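# Stack the orange-labelled carton flat onto the other carton

## Task

Set the carton bearing the orange label so it lies flat on top of the second carton, with the same face pointing up as it did at the start, and with no more than 1 cm hanging past the lower carton's edge. It has to stay there without the robot supporting it, and at the end the robot must have released it and pulled away.

## Robot and tools

ROBOT. Two UR12e-type arms, left_arm and right_arm, each carrying a vacuum tool with a suction cup whose rim is 36 mm wide. Base positions in the scene frame: left_arm at (-0.062, +0.416, 0) m, turned about +6.9 degrees around z (quat_wxyz +0.998, 0, 0, +0.060); right_arm at (+0.061, -0.613, 0) m, turned about -11.5 degrees (quat_wxyz +0.995, 0, 0, -0.100). Elbows cannot fully straighten, and poses at long reach are less accurate.

FRAMES. The scene frame has its origin on the table surface midway between the arms, +z up, +x out across the table, and left_arm on the +y side. The words left and right are arm names, not image directions. Each arm's cup point is the centre of the cup rim; the cup points along the cup point's own +z. About 4 cm behind the rim the tool widens, with body and camera reaching up to about 9 cm sideways, so leave room.

THE 14-NUMBER ROW. Both motion tools take one row of 14 numbers, each in [-1, 1], always covering both arms: left_arm dx, dy, dz, rx, ry, rz, left suction, then right_arm dx, dy, dz, rx, ry, rz, right suction. The six motion numbers are offsets, not poses: they are expressed in that cup point's own axes and measured from its pose in the latest result that reported it (before any such result, or for a second or later call in the same reply, from where the cup point actually is when the action begins). Scale: 1.0 equals 0.6 m for dx, dy, dz and 180 degrees for rotation; rx, ry, rz form a single rotation vector. Sending zeros is not a hold: it drives the arm back to that reference pose. To keep an arm still, send the offset back to where you want it. Suction: a value above 0.01 switches vacuum on, 0.01 or less switches it off, and it stays as last sent, so repeat the current value for a tool you want unchanged.

execute_actions. Argument actions is a list holding at most one item. An empty list just reports the state. An action {"rows": [...], "steps": n} runs up to 15 control steps of 1/30 s (15 by default); each row is used for one step, every row is an offset from the same reference pose (rows do not add up), and the final row repeats if rows run out. A wait {"steps": n}, n up to 300, sends nothing and returns n steps after the previous result. Optional pictures (true/false) controls whether camera images come back. Each step, the command is clipped to within 100 mm and 16 degrees of the measured pose, and motion trails commands by about 0.17 s, so big moves may fall short; read the returned pose and send the remainder. A refused call does nothing.

move. Argument target is one 14-number row as above. Each cup point travels in a straight line toward its target; both paths finish together, taking 0.5 to 10 s (cut off at 10 s). speed: 0.002 to 0.5 m/s, default 0.25; turning is capped at twice that in rad/s. Paths ignore obstacles and the other arm. Optional stop_force: 13 to 80 N, one value for both arms, not accepted in the first 0.2 s of a scene. An arm's path stops when its wrist sensor feels that much extra push against the direction of travel for 2 steps; the cup point then returns to its position 2 steps earlier and holds. Use it with slow speeds, not while rotating, and omit it when lifting away from something the cup is pressing on. An arm commanded to move under 1.5 mm and 0.5 degrees counts as still. Contacts above the wrist sensor are not detected. The move: line reports the ending per arm (done, off_target, moving, held, fault, contact) plus limits (paced means the command was clipped, held means a check blocked steps), and each cup point's distance to target.

wait: seconds from 0 to 10; sends nothing new. zoom_image: camera (cam_head_left, cam_head_right, cam_left_wrist, cam_right_wrist, all 672x504) and region [x0, y0, x1, y1] in pixels from the top-left, at most 504 by 504. read_manual: optional section, only "licences"; no motion. finished_scene: scene, the number of the current scene; it is final and reports whether the goal was met. Answering without any tool call ends the session.

RESULTS. Each arm's line gives cup point position (m), quat_wxyz and velocities in the scene frame. suction_measured stays near 0 without a seal and reaches 0.83 or more on an airtight face; part_present turns 1 at 0.50 and back to 0 below 0.45. Wrist force and torque are in the cup point's axes; pressing shows a force pointing back into the arm; expect offsets up to 5.5 N, noise up to 3.4 N, saturation near 100 N. A pose unreachable line or HELD marks commands the clearance check altered or blocked. Hand target shows where the controller is steering. MOTOR HOT warns from 70 °C; at 85 °C the arm is braked until it cools. The simulation keeps running while you think.

GRIPPING AND RELEASE. Turn suction on and press the rim fully onto a smooth flat area, away from edges, seams and holes. Under vacuum the cup shortens, so the held object sits up to about 12 mm nearer the tool. To release, set the carton down so it rests on its support, switch suction off, then back off at least 15 mm. If the cup seals on the table, switch suction off.

AVOID. Joint load limits: 293 N m for shoulder joints, 133 elbow, 48 each wrist; reaching one, or 150 N of outside force, stops the arm for 10 s. The arms are stiff, so aiming even slightly past a firm contact can fault. Do not let the arms collide, do not push or drop anything off the table, avoid fast impacts, and expect occasional random shoves on loose objects.

Each tool is called as a command line: name --argument value for each argument, lists and objects as JSON in quotes; but a table of rows of numbers goes row by row, as --pt "numbers of a row", without its own name.

## Session

execute_actions --actions '[]'

Scene clock: 0.00 s of 5500.00 s.
left_arm: end_effector_position=(+0.5636, +0.4909, +0.2008) suction_measured=0.00 part_present=0 end_effector_quat_wxyz=(+0.001, -0.316, +0.949, -0.001) end_effector_velocity=(+0.000, +0.000, +0.000) end_effector_angular_velocity=(+0.001, -0.001, -0.000) | right_arm: end_effector_position=(+0.6770, -0.7386, +0.1985) suction_measured=0.01 part_present=0 end_effector_quat_wxyz=(-0.000, +0.354, +0.935, -0.000) end_effector_velocity=(-0.000, -0.000, -0.000) end_effector_angular_velocity=(-0.001, +0.000, -0.000)
Joint positions: left_arm=[-0.28  -1.558  2.142 -2.158 -1.571  2.337] | right_arm=[-0.281 -1.556  2.145 -2.159 -1.571 -2.899]
Joint velocities: left_arm=[-0.     0.     0.    -0.001  0.001  0.   ] | right_arm=[ 0.     0.     0.    -0.    -0.001  0.   ]
Wrist force (N, on the end effector, along its own x y z axes, offset not removed): no reading
Wrist torque (N m, same axes, about the end effector's origin, offset not removed): no reading
Hand target (left_arm): +0.564, +0.491, +0.201; +0.001, -0.316, +0.949, -0.001
Hand target (right_arm): +0.677, -0.739, +0.198; -0.000, +0.354, +0.935, -0.000

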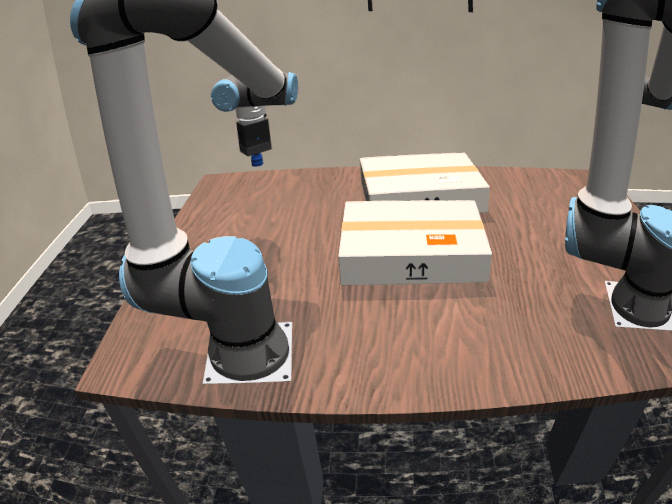

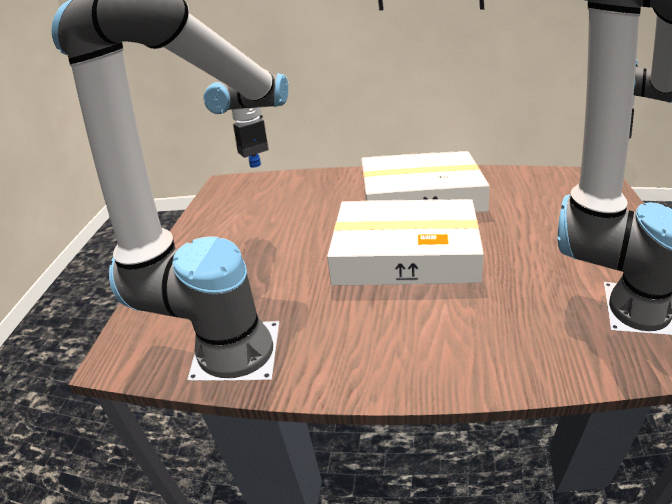

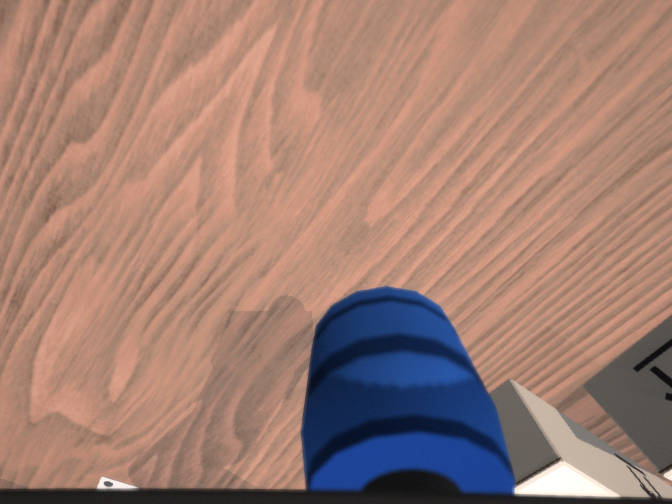

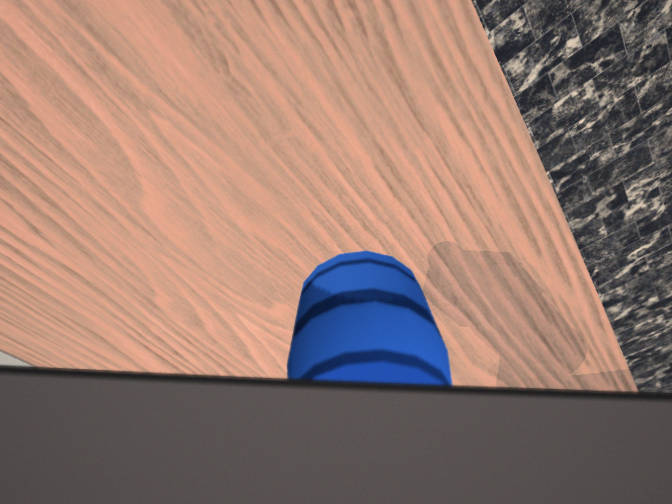

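zoom_image --camera "cam_head_left" --region '[320, 140, 520, 300]'

zoom_image --camera "cam_head_right" --region '[320, 140, 520, 300]'

Region (320, 140, 520, 300) of cam_head_left's 672x504 image, scaled by 2.520, with more detail than that image has; it fills the top 403 rows of this view, and the rest is white.

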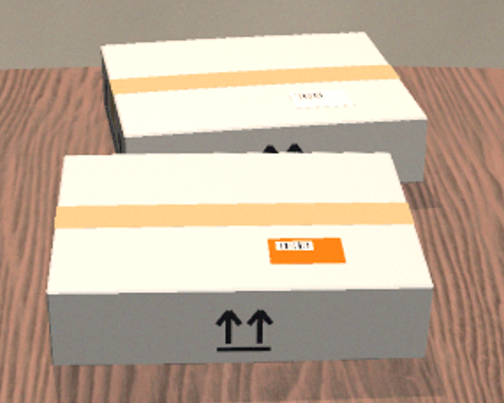

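Region (320, 140, 520, 300) of cam_head_right's 672x504 image, scaled by 2.520, with more detail than that image has; it fills the top 403 rows of this view, and the rest is white.

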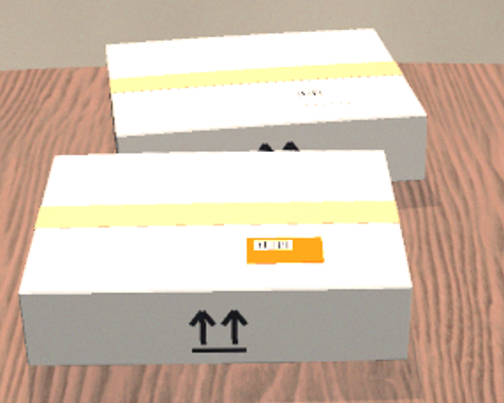

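move --target '[0.802,-0.4626,-0.582,0,0,0.2047,0,0,0,0,0,0,0,0]' --speed 0.4

Scene clock: 76.30 s of 5500.00 s.
left_arm: end_effector_position=(+0.3439, -0.0191, +0.5501) suction_measured=0.00 part_present=0 end_effector_quat_wxyz=(+0.000, -0.000, +1.000, -0.001) end_effector_velocity=(-0.000, -0.001, +0.001) end_effector_angular_velocity=(+0.001, +0.001, -0.001) | right_arm: end_effector_position=(+0.6770, -0.7386, +0.1985) suction_measured=0.01 part_present=0 end_effector_quat_wxyz=(-0.000, +0.354, +0.935, -0.000) end_effector_velocity=(+0.000, +0.000, +0.000) end_effector_angular_velocity=(+0.001, -0.000, -0.001)
Joint positions: left_arm=[-1.237 -1.77   1.689 -1.493 -1.571  2.024] | right_arm=[-0.281 -1.556  2.145 -2.159 -1.571 -2.899]
Joint velocities: left_arm=[-0.001  0.002 -0.002  0.002 -0.    -0.001] | right_arm=[ 0.     0.    -0.     0.001  0.001  0.001]
Wrist force (N, on the end effector, along its own x y z axes, offset not removed): left_arm=[0.5 0.4 0.9] | right_arm=[-2.3 0.9 -1.3]
Wrist torque (N m, same axes, about the end effector's origin, offset not removed): left_arm=[0.08 0.07 -0.16] | right_arm=[0.16 0.50 0.11]
Hand target (left_arm): +0.344, -0.019, +0.550; +0.000, -0.000, +1.000, -0.001
Hand target (right_arm): +0.677, -0.739, +0.198; -0.000, +0.354, +0.935, -0.000
Off the commanded pose (left_arm): 0.001 m, 0 deg.
Off the commanded pose (right_arm): 0.000 m, 0 deg.
After step 90, 71.00 s passed at rest.
move: done

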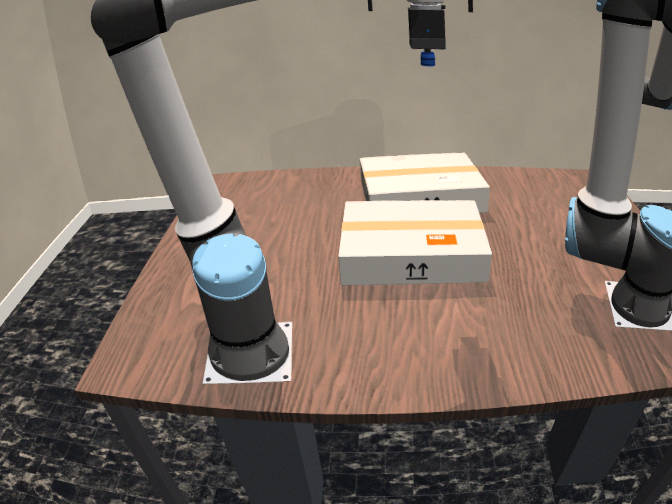

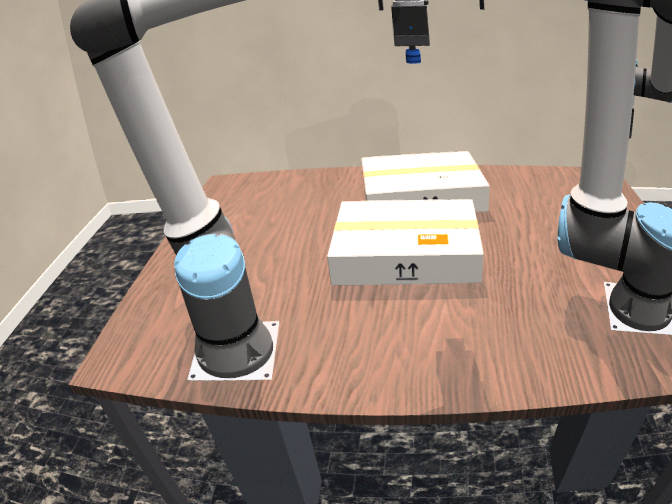

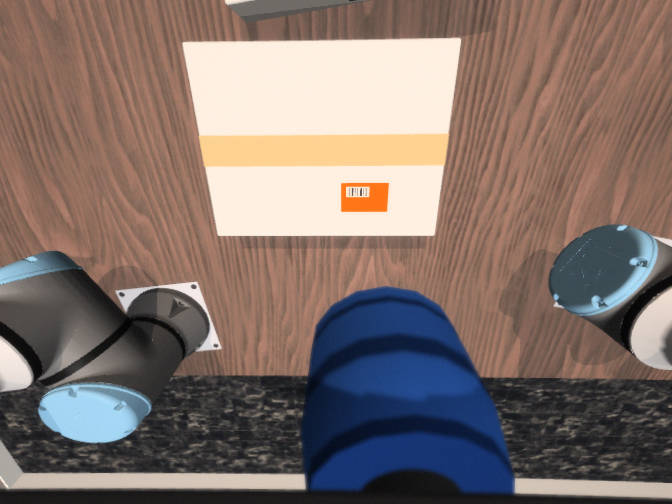

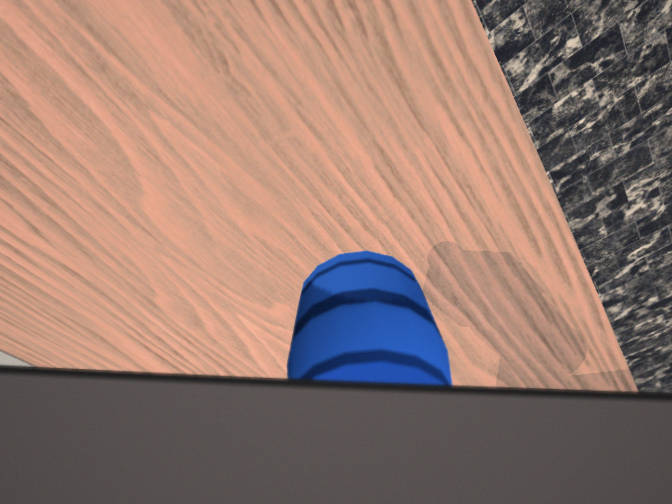

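move --target '[-0.627,-0.152,0,0,0,-0.05,0,0,0,0,0,0,0,0]' --speed 0.4

Scene clock: 121.60 s of 5500.00 s.
left_arm: end_effector_position=(+0.7198, -0.1102, +0.5506) suction_measured=0.00 part_present=0 end_effector_quat_wxyz=(+0.001, -0.079, +0.997, -0.001) end_effector_velocity=(+0.001, +0.000, +0.000) end_effector_angular_velocity=(+0.004, +0.000, -0.000) | right_arm: end_effector_position=(+0.6770, -0.7386, +0.1985) suction_measured=0.01 part_present=0 end_effector_quat_wxyz=(-0.000, +0.354, +0.935, -0.000) end_effector_velocity=(+0.000, +0.000, +0.000) end_effector_angular_velocity=(+0.001, -0.001, +0.001)
Joint positions: left_arm=[-0.898 -1.168  1.021 -1.427 -1.571  2.206] | right_arm=[-0.281 -1.556  2.145 -2.159 -1.571 -2.899]
Joint velocities: left_arm=[ 0.     0.004 -0.006  0.005  0.003  0.   ] | right_arm=[-0.     0.    -0.    -0.     0.001 -0.001]
Wrist force (N, on the end effector, along its own x y z axes, offset not removed): left_arm=[-0.1 0.2 0.8] | right_arm=[-1.3 1.3 -1.8]
Wrist torque (N m, same axes, about the end effector's origin, offset not removed): left_arm=[-0.04 0.22 -0.30] | right_arm=[0.17 0.31 0.17]
Hand target (left_arm): +0.720, -0.110, +0.551; +0.001, -0.079, +0.997, -0.001
Hand target (right_arm): +0.677, -0.739, +0.198; -0.000, +0.354, +0.935, -0.000
Off the commanded pose (left_arm): 0.000 m, 0 deg.
Off the commanded pose (right_arm): 0.000 m, 0 deg.
After step 90, 40.67 s passed at rest.
move: done

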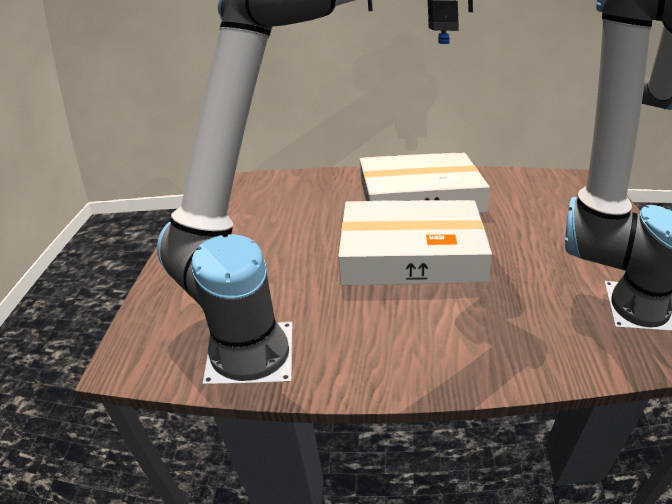

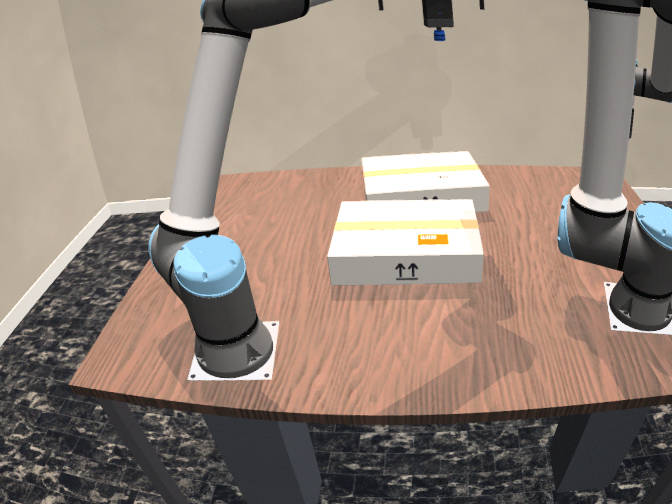

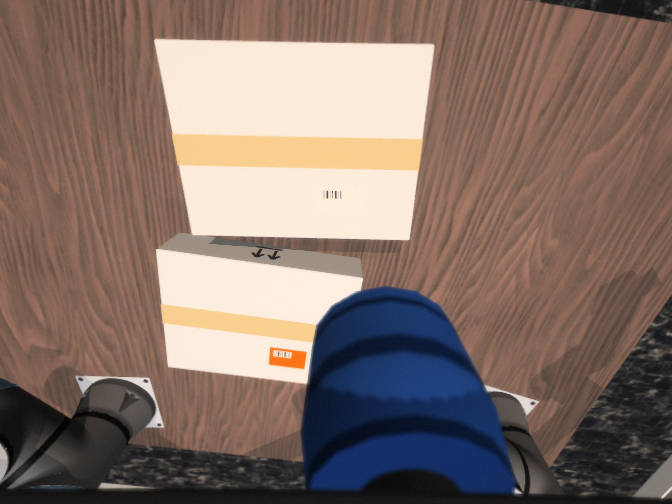

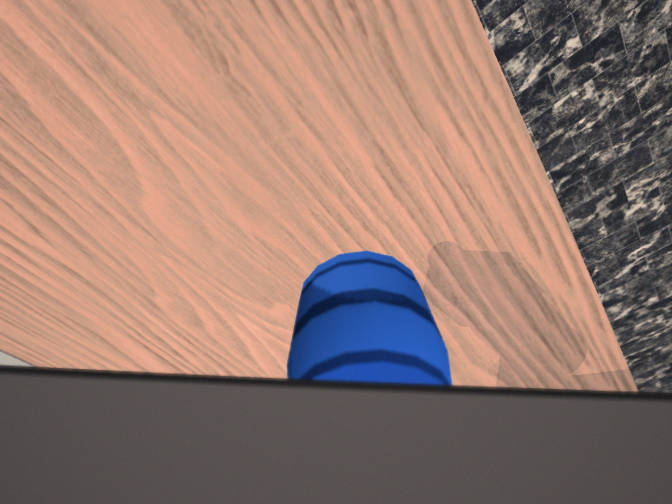

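zoom_image --camera "cam_left_wrist" --region '[140, 20, 450, 260]'

Region (140, 20, 450, 260) of cam_left_wrist's 672x504 image, scaled by 1.626, with more detail than that image has; it fills the top 390 rows of this view, and the rest is white.

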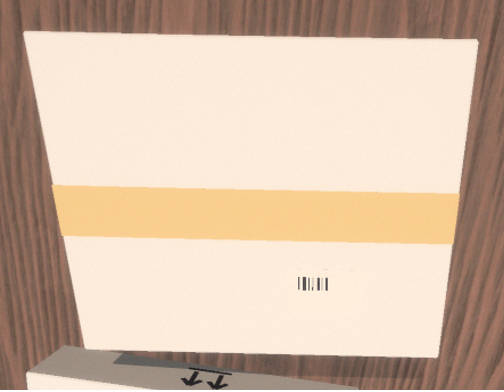

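move --target '[0.5972,0.1773,0,0,0,0.0417,0,0,0,0,0,0,0,0]' --speed 0.4

zoom_image --camera "cam_left_wrist" --region '[140, 20, 450, 260]'

Scene clock: 167.93 s of 5500.00 s.
left_arm: end_effector_position=(+0.3495, -0.0612, +0.5501) suction_measured=0.00 part_present=0 end_effector_quat_wxyz=(+0.000, -0.013, +1.000, -0.001) end_effector_velocity=(-0.002, -0.000, +0.000) end_effector_angular_velocity=(-0.001, -0.000, -0.000) | right_arm: end_effector_position=(+0.6770, -0.7386, +0.1985) suction_measured=0.01 part_present=0 end_effector_quat_wxyz=(-0.000, +0.354, +0.935, -0.000) end_effector_velocity=(+0.000, -0.000, +0.000) end_effector_angular_velocity=(-0.000, -0.001, -0.001)
Joint positions: left_arm=[-1.259 -1.71   1.64  -1.504 -1.571  1.975] | right_arm=[-0.281 -1.556  2.145 -2.159 -1.571 -2.899]
Joint velocities: left_arm=[-0.002 -0.002  0.001 -0.     0.    -0.002] | right_arm=[-0.     0.     0.    -0.001  0.     0.001]
Wrist force (N, on the end effector, along its own x y z axes, offset not removed): left_arm=[0.3 2.0 1.2] | right_arm=[-4.7 2.7 0.1]
Wrist torque (N m, same axes, about the end effector's origin, offset not removed): left_arm=[0.36 0.10 -0.08] | right_arm=[0.41 0.85 0.15]
Hand target (left_arm): +0.349, -0.061, +0.550; +0.000, -0.013, +1.000, -0.001
Hand target (right_arm): +0.677, -0.739, +0.198; -0.000, +0.354, +0.935, -0.000
Off the commanded pose (left_arm): 0.000 m, 0 deg.
Off the commanded pose (right_arm): 0.000 m, 0 deg.
After step 90, 41.73 s passed at rest.
move: done

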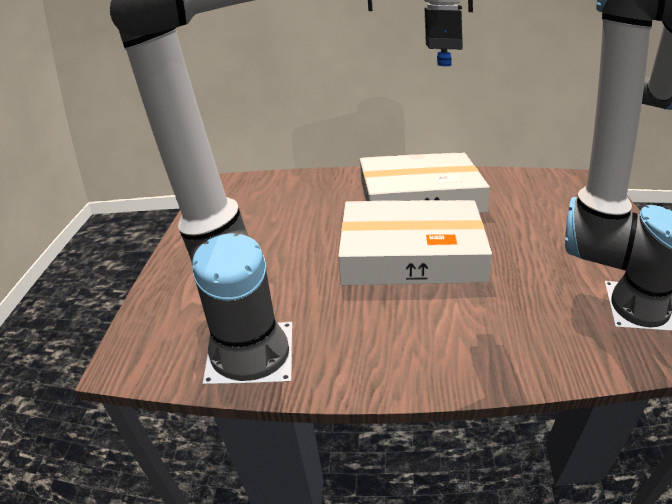

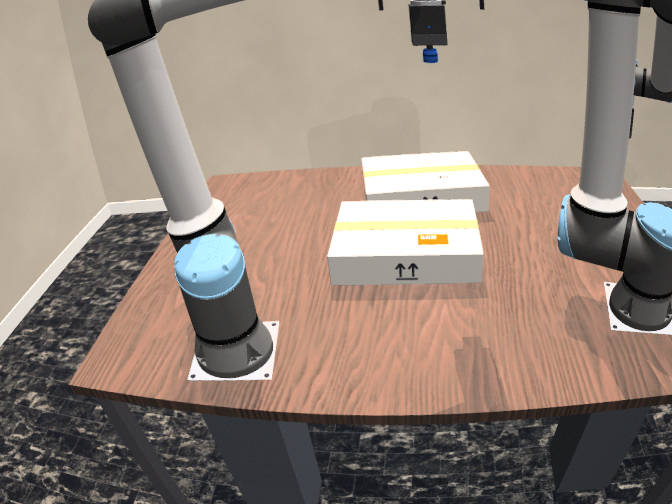

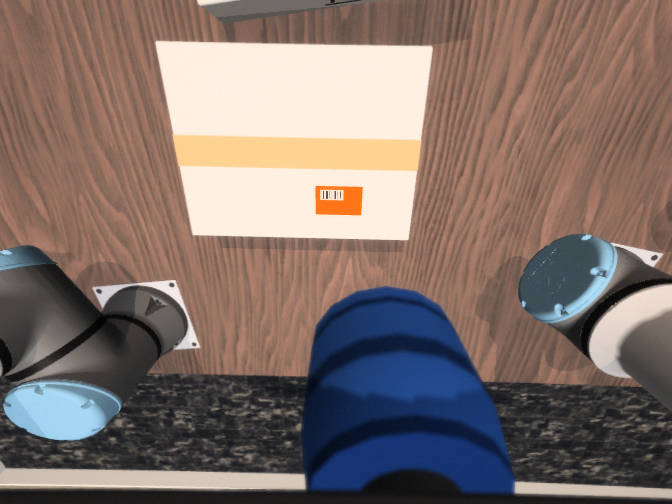

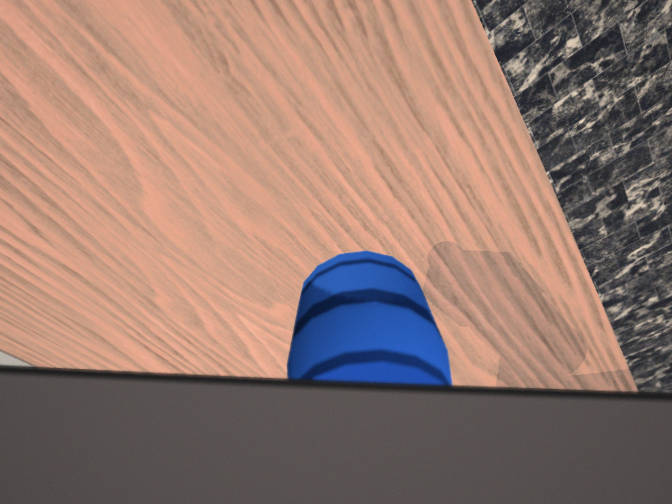

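Region (140, 20, 450, 260) of cam_left_wrist's 672x504 image, scaled by 1.626, with more detail than that image has; it fills the top 390 rows of this view, and the rest is white.

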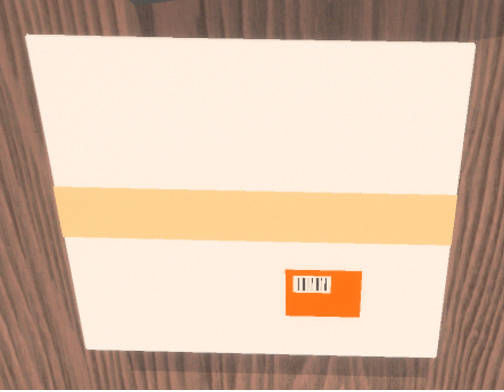

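move --target '[0.007,0.143,0.69,0,0,0,0,0,0,0,0,0,0,0]' --speed 0.4

Scene clock: 186.20 s of 5500.00 s.
left_arm: end_effector_position=(+0.3438, +0.0233, +0.1359) suction_measured=0.00 part_present=0 end_effector_quat_wxyz=(+0.000, -0.013, +1.000, -0.001) end_effector_velocity=(+0.001, -0.000, -0.002) end_effector_angular_velocity=(-0.001, -0.001, +0.000) | right_arm: end_effector_position=(+0.6770, -0.7386, +0.1985) suction_measured=0.01 part_present=0 end_effector_quat_wxyz=(-0.000, +0.354, +0.935, -0.000) end_effector_velocity=(-0.000, -0.000, -0.000) end_effector_angular_velocity=(-0.001, +0.001, +0.000)
Joint positions: left_arm=[-1.202 -1.587  2.315 -2.301 -1.571  2.032] | right_arm=[-0.281 -1.556  2.145 -2.159 -1.571 -2.899]
Joint velocities: left_arm=[ 0.001  0.003  0.002 -0.006  0.     0.001] | right_arm=[-0.     0.     0.     0.    -0.002 -0.   ]
Wrist force (N, on the end effector, along its own x y z axes, offset not removed): left_arm=[0.8 0.0 1.7] | right_arm=[-1.3 0.9 -0.1]
Wrist torque (N m, same axes, about the end effector's origin, offset not removed): left_arm=[0.15 0.09 -0.28] | right_arm=[0.06 0.29 0.19]
Hand target (left_arm): +0.344, +0.023, +0.136; +0.000, -0.013, +1.000, -0.001
Hand target (right_arm): +0.677, -0.739, +0.198; -0.000, +0.354, +0.935, -0.000
Off the commanded pose (left_arm): 0.000 m, 0 deg.
Off the commanded pose (right_arm): 0.000 m, 0 deg.
After step 90, 13.57 s passed at rest.
move: done

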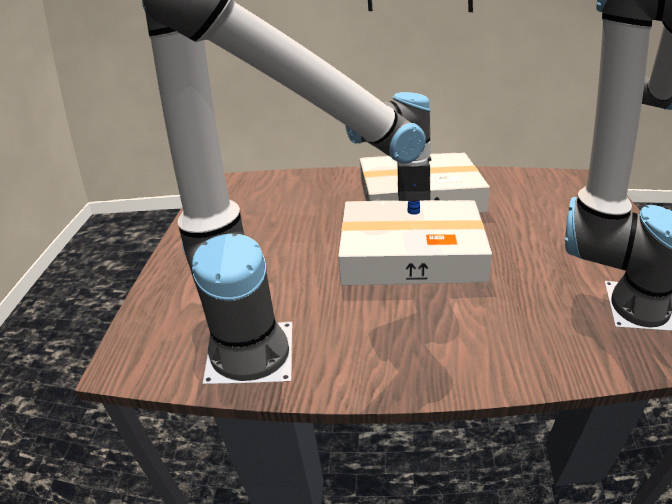

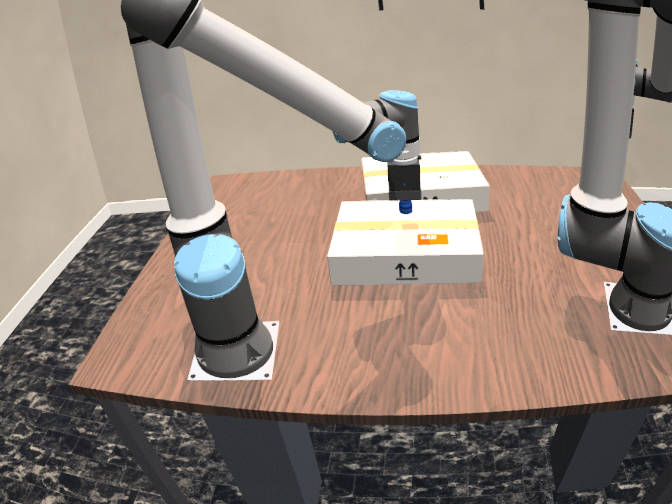

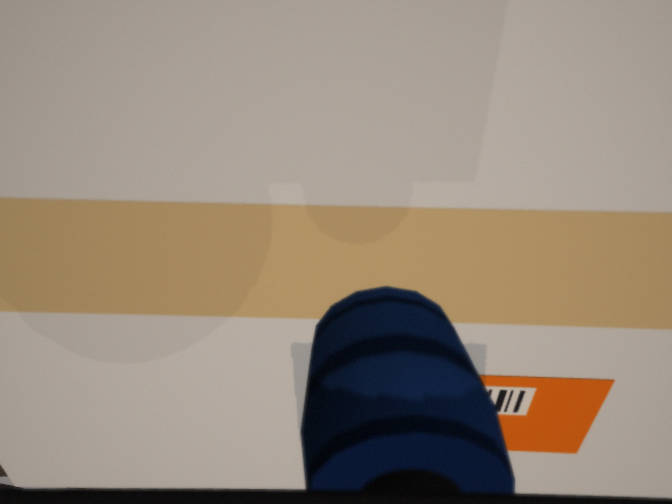

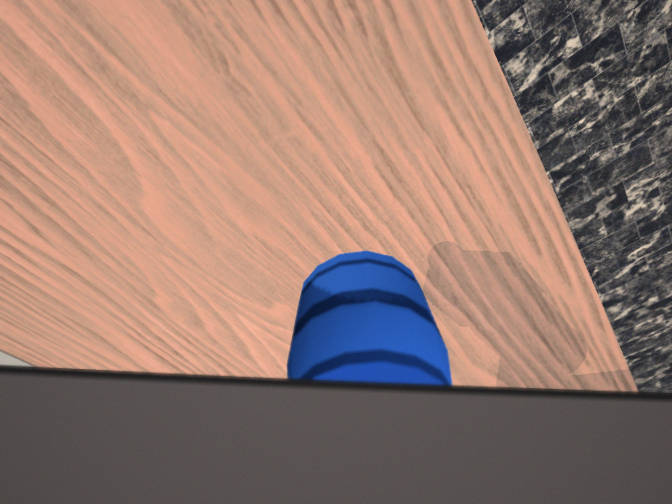

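move --target '[0.003,0,0.115,0,0,0,1,0,0,0,0,0,0,0]' --speed 0.025 --stop_force 15

Scene clock: 195.63 s of 5500.00 s.
left_arm: end_effector_position=(+0.3424, +0.0231, +0.0806) suction_measured=1.00 part_present=1 end_effector_quat_wxyz=(+0.000, -0.013, +1.000, -0.001) end_effector_velocity=(-0.001, +0.002, +0.003) end_effector_angular_velocity=(+0.006, +0.003, -0.000) | right_arm: end_effector_position=(+0.6770, -0.7386, +0.1985) suction_measured=0.01 part_present=0 end_effector_quat_wxyz=(-0.000, +0.354, +0.935, -0.000) end_effector_velocity=(-0.000, -0.000, +0.000) end_effector_angular_velocity=(-0.001, +0.000, -0.001)
Joint positions: left_arm=[-1.205 -1.499  2.361 -2.435 -1.571  2.03 ] | right_arm=[-0.281 -1.556  2.145 -2.159 -1.571 -2.899]
Joint velocities: left_arm=[ 0.    -0.007 -0.003  0.017  0.     0.   ] | right_arm=[-0.     0.    -0.    -0.    -0.001  0.001]
Wrist force (N, on the end effector, along its own x y z axes, offset not removed): left_arm=[-4.0 -5.1 -20.3] | right_arm=[-4.0 1.1 0.5]
Wrist torque (N m, same axes, about the end effector's origin, offset not removed): left_arm=[0.33 0.20 -0.31] | right_arm=[0.20 0.75 0.15]
Hand target (left_arm): +0.342, +0.023, +0.081; +0.000, -0.013, +1.000, -0.001
Hand target (right_arm): +0.677, -0.739, +0.198; -0.000, +0.354, +0.935, -0.000
Off the commanded pose (left_arm): 0.014 m, 0 deg.
Off the commanded pose (right_arm): 0.000 m, 0 deg.
After step 90, 3.87 s passed at rest.
move: contact (left_arm)

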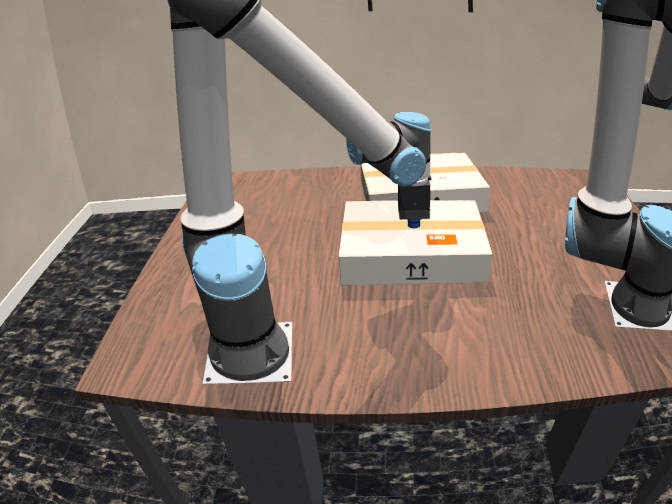

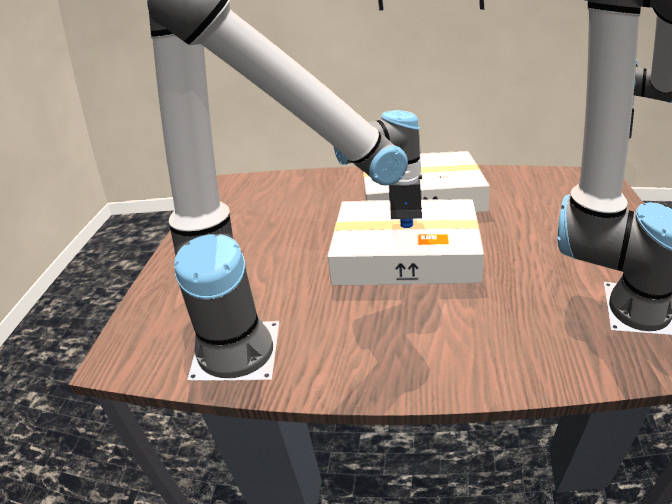

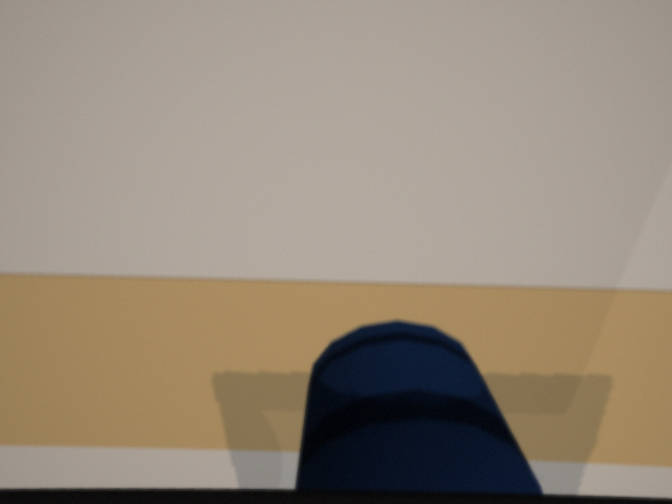

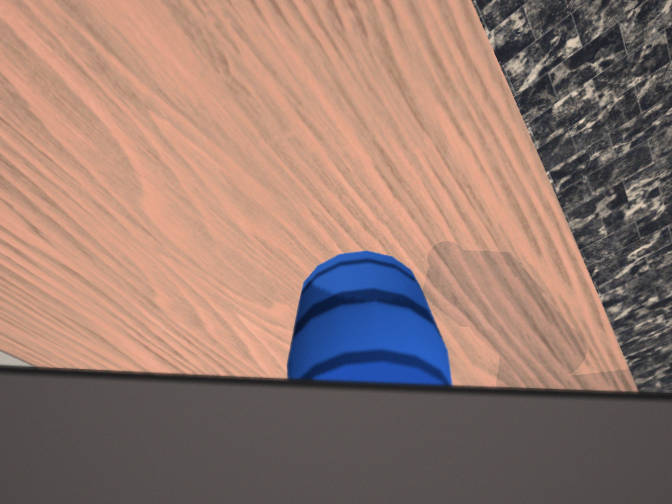

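move --target '[0,0,-0.03,0,0,0,1,0,0,0,0,0,0,0]' --speed 0.02

Scene clock: 201.23 s of 5500.00 s.
left_arm: end_effector_position=(+0.3423, +0.0232, +0.0985) suction_measured=1.00 part_present=1 end_effector_quat_wxyz=(+0.000, -0.013, +1.000, -0.001) end_effector_velocity=(+0.000, +0.000, +0.002) end_effector_angular_velocity=(+0.001, -0.000, +0.001) | right_arm: end_effector_position=(+0.6770, -0.7386, +0.1985) suction_measured=0.01 part_present=0 end_effector_quat_wxyz=(-0.000, +0.354, +0.935, -0.000) end_effector_velocity=(+0.000, +0.000, +0.000) end_effector_angular_velocity=(+0.002, -0.001, +0.000)
Joint positions: left_arm=[-1.205 -1.53   2.348 -2.391 -1.571  2.03 ] | right_arm=[-0.281 -1.556  2.145 -2.159 -1.571 -2.899]
Joint velocities: left_arm=[ 0.    -0.003 -0.001  0.005  0.001 -0.001] | right_arm=[ 0.     0.    -0.     0.     0.002 -0.   ]
Wrist force (N, on the end effector, along its own x y z axes, offset not removed): left_arm=[1.2 2.6 23.3] | right_arm=[-3.1 2.8 0.4]
Wrist torque (N m, same axes, about the end effector's origin, offset not removed): left_arm=[0.39 0.09 -0.13] | right_arm=[0.39 0.62 0.11]
Hand target (left_arm): +0.342, +0.023, +0.099; +0.000, -0.013, +1.000, -0.001
Hand target (right_arm): +0.677, -0.739, +0.198; -0.000, +0.354, +0.935, -0.000
Off the commanded pose (left_arm): 0.000 m, 0 deg.
Off the commanded pose (right_arm): 0.000 m, 0 deg.
After step 90, 1.47 s passed at rest.
move: done

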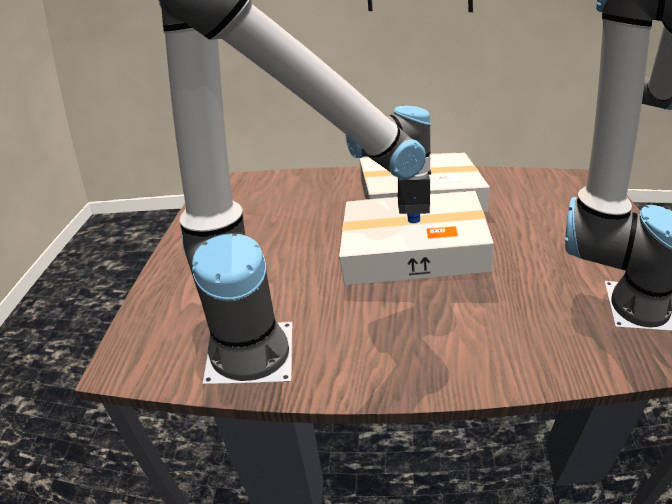

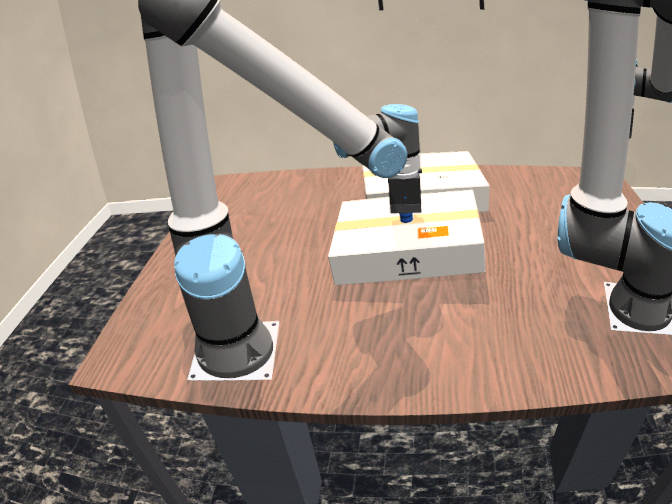

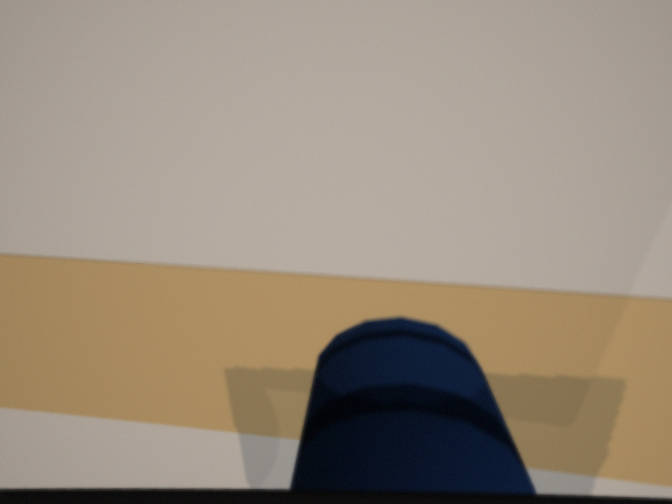

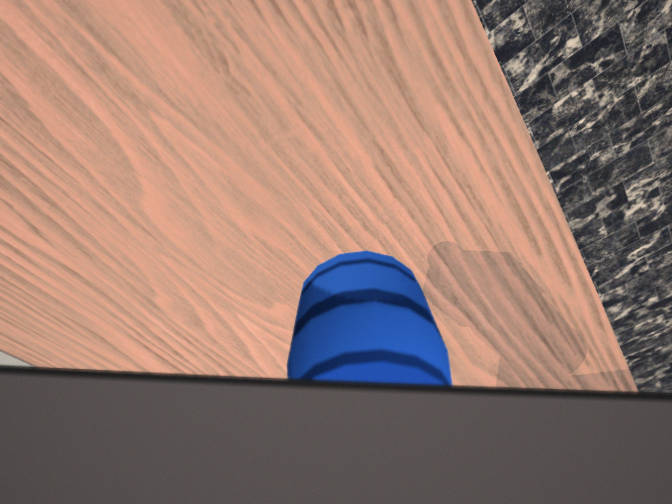

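move --target '[0,0,0.026,0,0,0,1,0,0,-0.1,0,0,-0.2389,0]' --speed 0.2

Scene clock: 243.37 s of 5500.00 s.
left_arm: end_effector_position=(+0.3424, +0.0231, +0.0829) suction_measured=1.00 part_present=1 end_effector_quat_wxyz=(+0.000, -0.013, +1.000, -0.001) end_effector_velocity=(-0.000, +0.001, -0.001) end_effector_angular_velocity=(+0.001, +0.002, +0.001) | right_arm: end_effector_position=(+0.6771, -0.7385, +0.2584) suction_measured=0.01 part_present=0 end_effector_quat_wxyz=(-0.000, -0.013, +1.000, -0.000) end_effector_velocity=(-0.000, -0.000, +0.001) end_effector_angular_velocity=(+0.002, -0.000, +0.008)
Joint positions: left_arm=[-1.205 -1.503  2.36  -2.43  -1.571  2.03 ] | right_arm=[-0.281 -1.614  2.08  -2.036 -1.571 -3.649]
Joint velocities: left_arm=[ 0.002  0.     0.     0.001 -0.001  0.   ] | right_arm=[-0.001 -0.001 -0.001  0.002  0.002 -0.009]
Wrist force (N, on the end effector, along its own x y z axes, offset not removed): left_arm=[-0.1 -1.1 25.2] | right_arm=[-1.8 3.9 1.0]
Wrist torque (N m, same axes, about the end effector's origin, offset not removed): left_arm=[-0.01 0.26 -0.23] | right_arm=[0.60 0.42 0.25]
Hand target (left_arm): +0.342, +0.023, +0.083; +0.000, -0.013, +1.000, -0.001
Hand target (right_arm): +0.677, -0.739, +0.258; -0.000, -0.013, +1.000, -0.000
Off the commanded pose (left_arm): 0.000 m, 0 deg.
Off the commanded pose (right_arm): 0.000 m, 0 deg.
After step 90, 36.83 s passed at rest.
move: done

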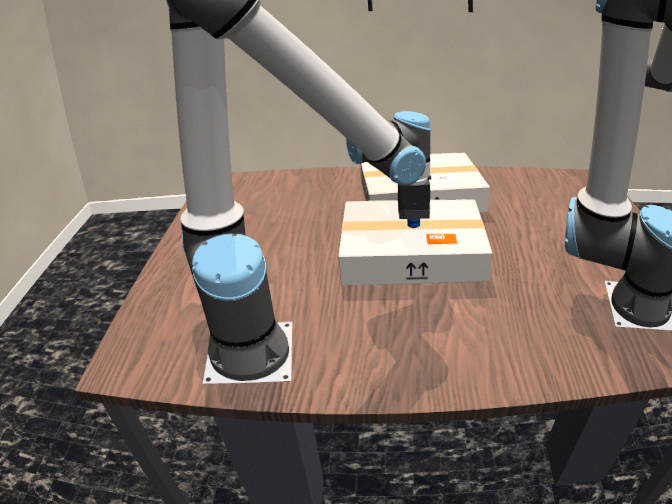

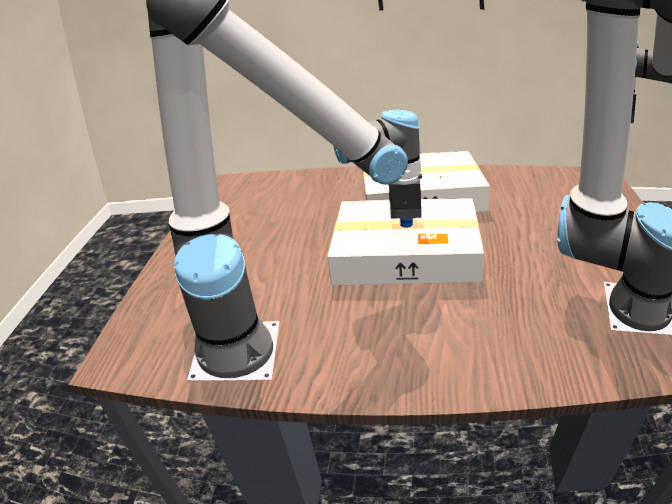

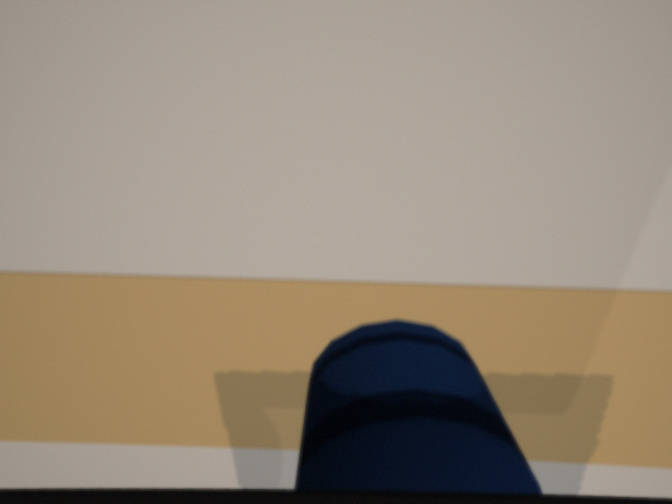

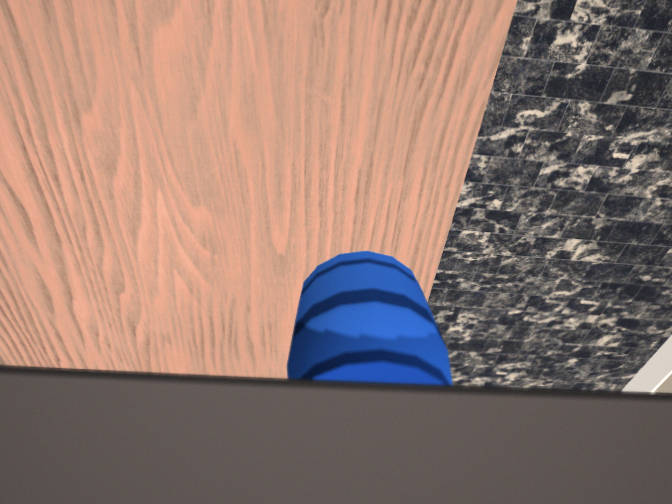

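execute_actions --actions '[{"rows":[[0,0,0.0025,0,0,0,1,0,0,0,0,0,0,0],[0,0,0.0025,0,0,0,1,0,0,0,0,0,0,0],[0,0,0.0025,0,0,0,1,0,0,0,0,0,0,0],[0,0,0.0025,0,0,0,1,0,0,0,0,0,0,0],[0,0,0.0025,0,0,0,1,0,0,0,0,0,0,0],[0,0,0.0025,0,0,0,1,0,0,0,0,0,0,0],[0,0,0.0025,0,0,0,1,0,0,0,0,0,0,0],[0,0,0.0025,0,0,0,1,0,0,0,0,0,0,0],[0,0,0.0025,0,0,0,1,0,0,0,0,0,0,0],[0,0,0.0025,0,0,0,1,0,0,0,0,0,0,0],[0,0,0.0025,0,0,0,0,0,0,0,0,0,0,0]],"steps":15}]' --pictures false

Scene clock: 259.07 s of 5500.00 s.
left_arm: end_effector_position=(+0.3424, +0.0230, +0.0815) suction_measured=0.00 part_present=0 end_effector_quat_wxyz=(+0.000, -0.013, +1.000, -0.001) end_effector_velocity=(+0.000, -0.000, +0.000) end_effector_angular_velocity=(+0.000, -0.001, -0.000) | right_arm: end_effector_position=(+0.6771, -0.7386, +0.2585) suction_measured=0.01 part_present=0 end_effector_quat_wxyz=(-0.000, -0.013, +1.000, -0.000) end_effector_velocity=(-0.000, +0.000, -0.000) end_effector_angular_velocity=(-0.000, +0.001, +0.000)
Joint positions: left_arm=[-1.205 -1.501  2.361 -2.434 -1.571  2.03 ] | right_arm=[-0.281 -1.614  2.08  -2.036 -1.571 -3.649]
Joint velocities: left_arm=[-0.    -0.    -0.    -0.     0.001 -0.   ] | right_arm=[ 0.001  0.    -0.     0.001 -0.001  0.   ]
Wrist force (N, on the end effector, along its own x y z axes, offset not removed): left_arm=[2.2 3.7 -16.4] | right_arm=[-3.0 3.4 -0.1]
Wrist torque (N m, same axes, about the end effector's origin, offset not removed): left_arm=[0.63 -0.21 -0.10] | right_arm=[0.59 0.60 0.21]
Hand target (left_arm): +0.342, +0.023, +0.081; +0.000, -0.013, +1.000, -0.001
Hand target (right_arm): +0.677, -0.738, +0.258; -0.000, -0.013, +1.000, -0.000
Off the commanded pose (left_arm): 0.000 m, 0 deg.
Off the commanded pose (right_arm): 0.000 m, 0 deg.
Steps of this call (steps 1 to 90: nothing new was sent; then 12.20 s passed at rest; steps 91 to 105: all 15 steps of this action). Readings (end_effector_position | what the end effector reports):
91: left_arm (+0.3424, +0.0231, +0.0828) | right_arm (+0.6771, -0.7386, +0.2584) | left_arm suction_measured=1.00 part_present=1 | right_arm suction_measured=0.01 part_present=0
92: left_arm (+0.3424, +0.0231, +0.0825) | right_arm (+0.6771, -0.7386, +0.2584) | left_arm suction_measured=1.00 part_present=1 | right_arm suction_measured=0.01 part_present=0
94: left_arm (+0.3424, +0.0231, +0.0820) | right_arm (+0.6771, -0.7386, +0.2584) | left_arm suction_measured=1.00 part_present=1 | right_arm suction_measured=0.01 part_present=0
98: left_arm (+0.3424, +0.0231, +0.0815) | right_arm (+0.6771, -0.7386, +0.2584) | left_arm suction_measured=1.00 part_present=1 | right_arm suction_measured=0.01 part_present=0
105: the state above


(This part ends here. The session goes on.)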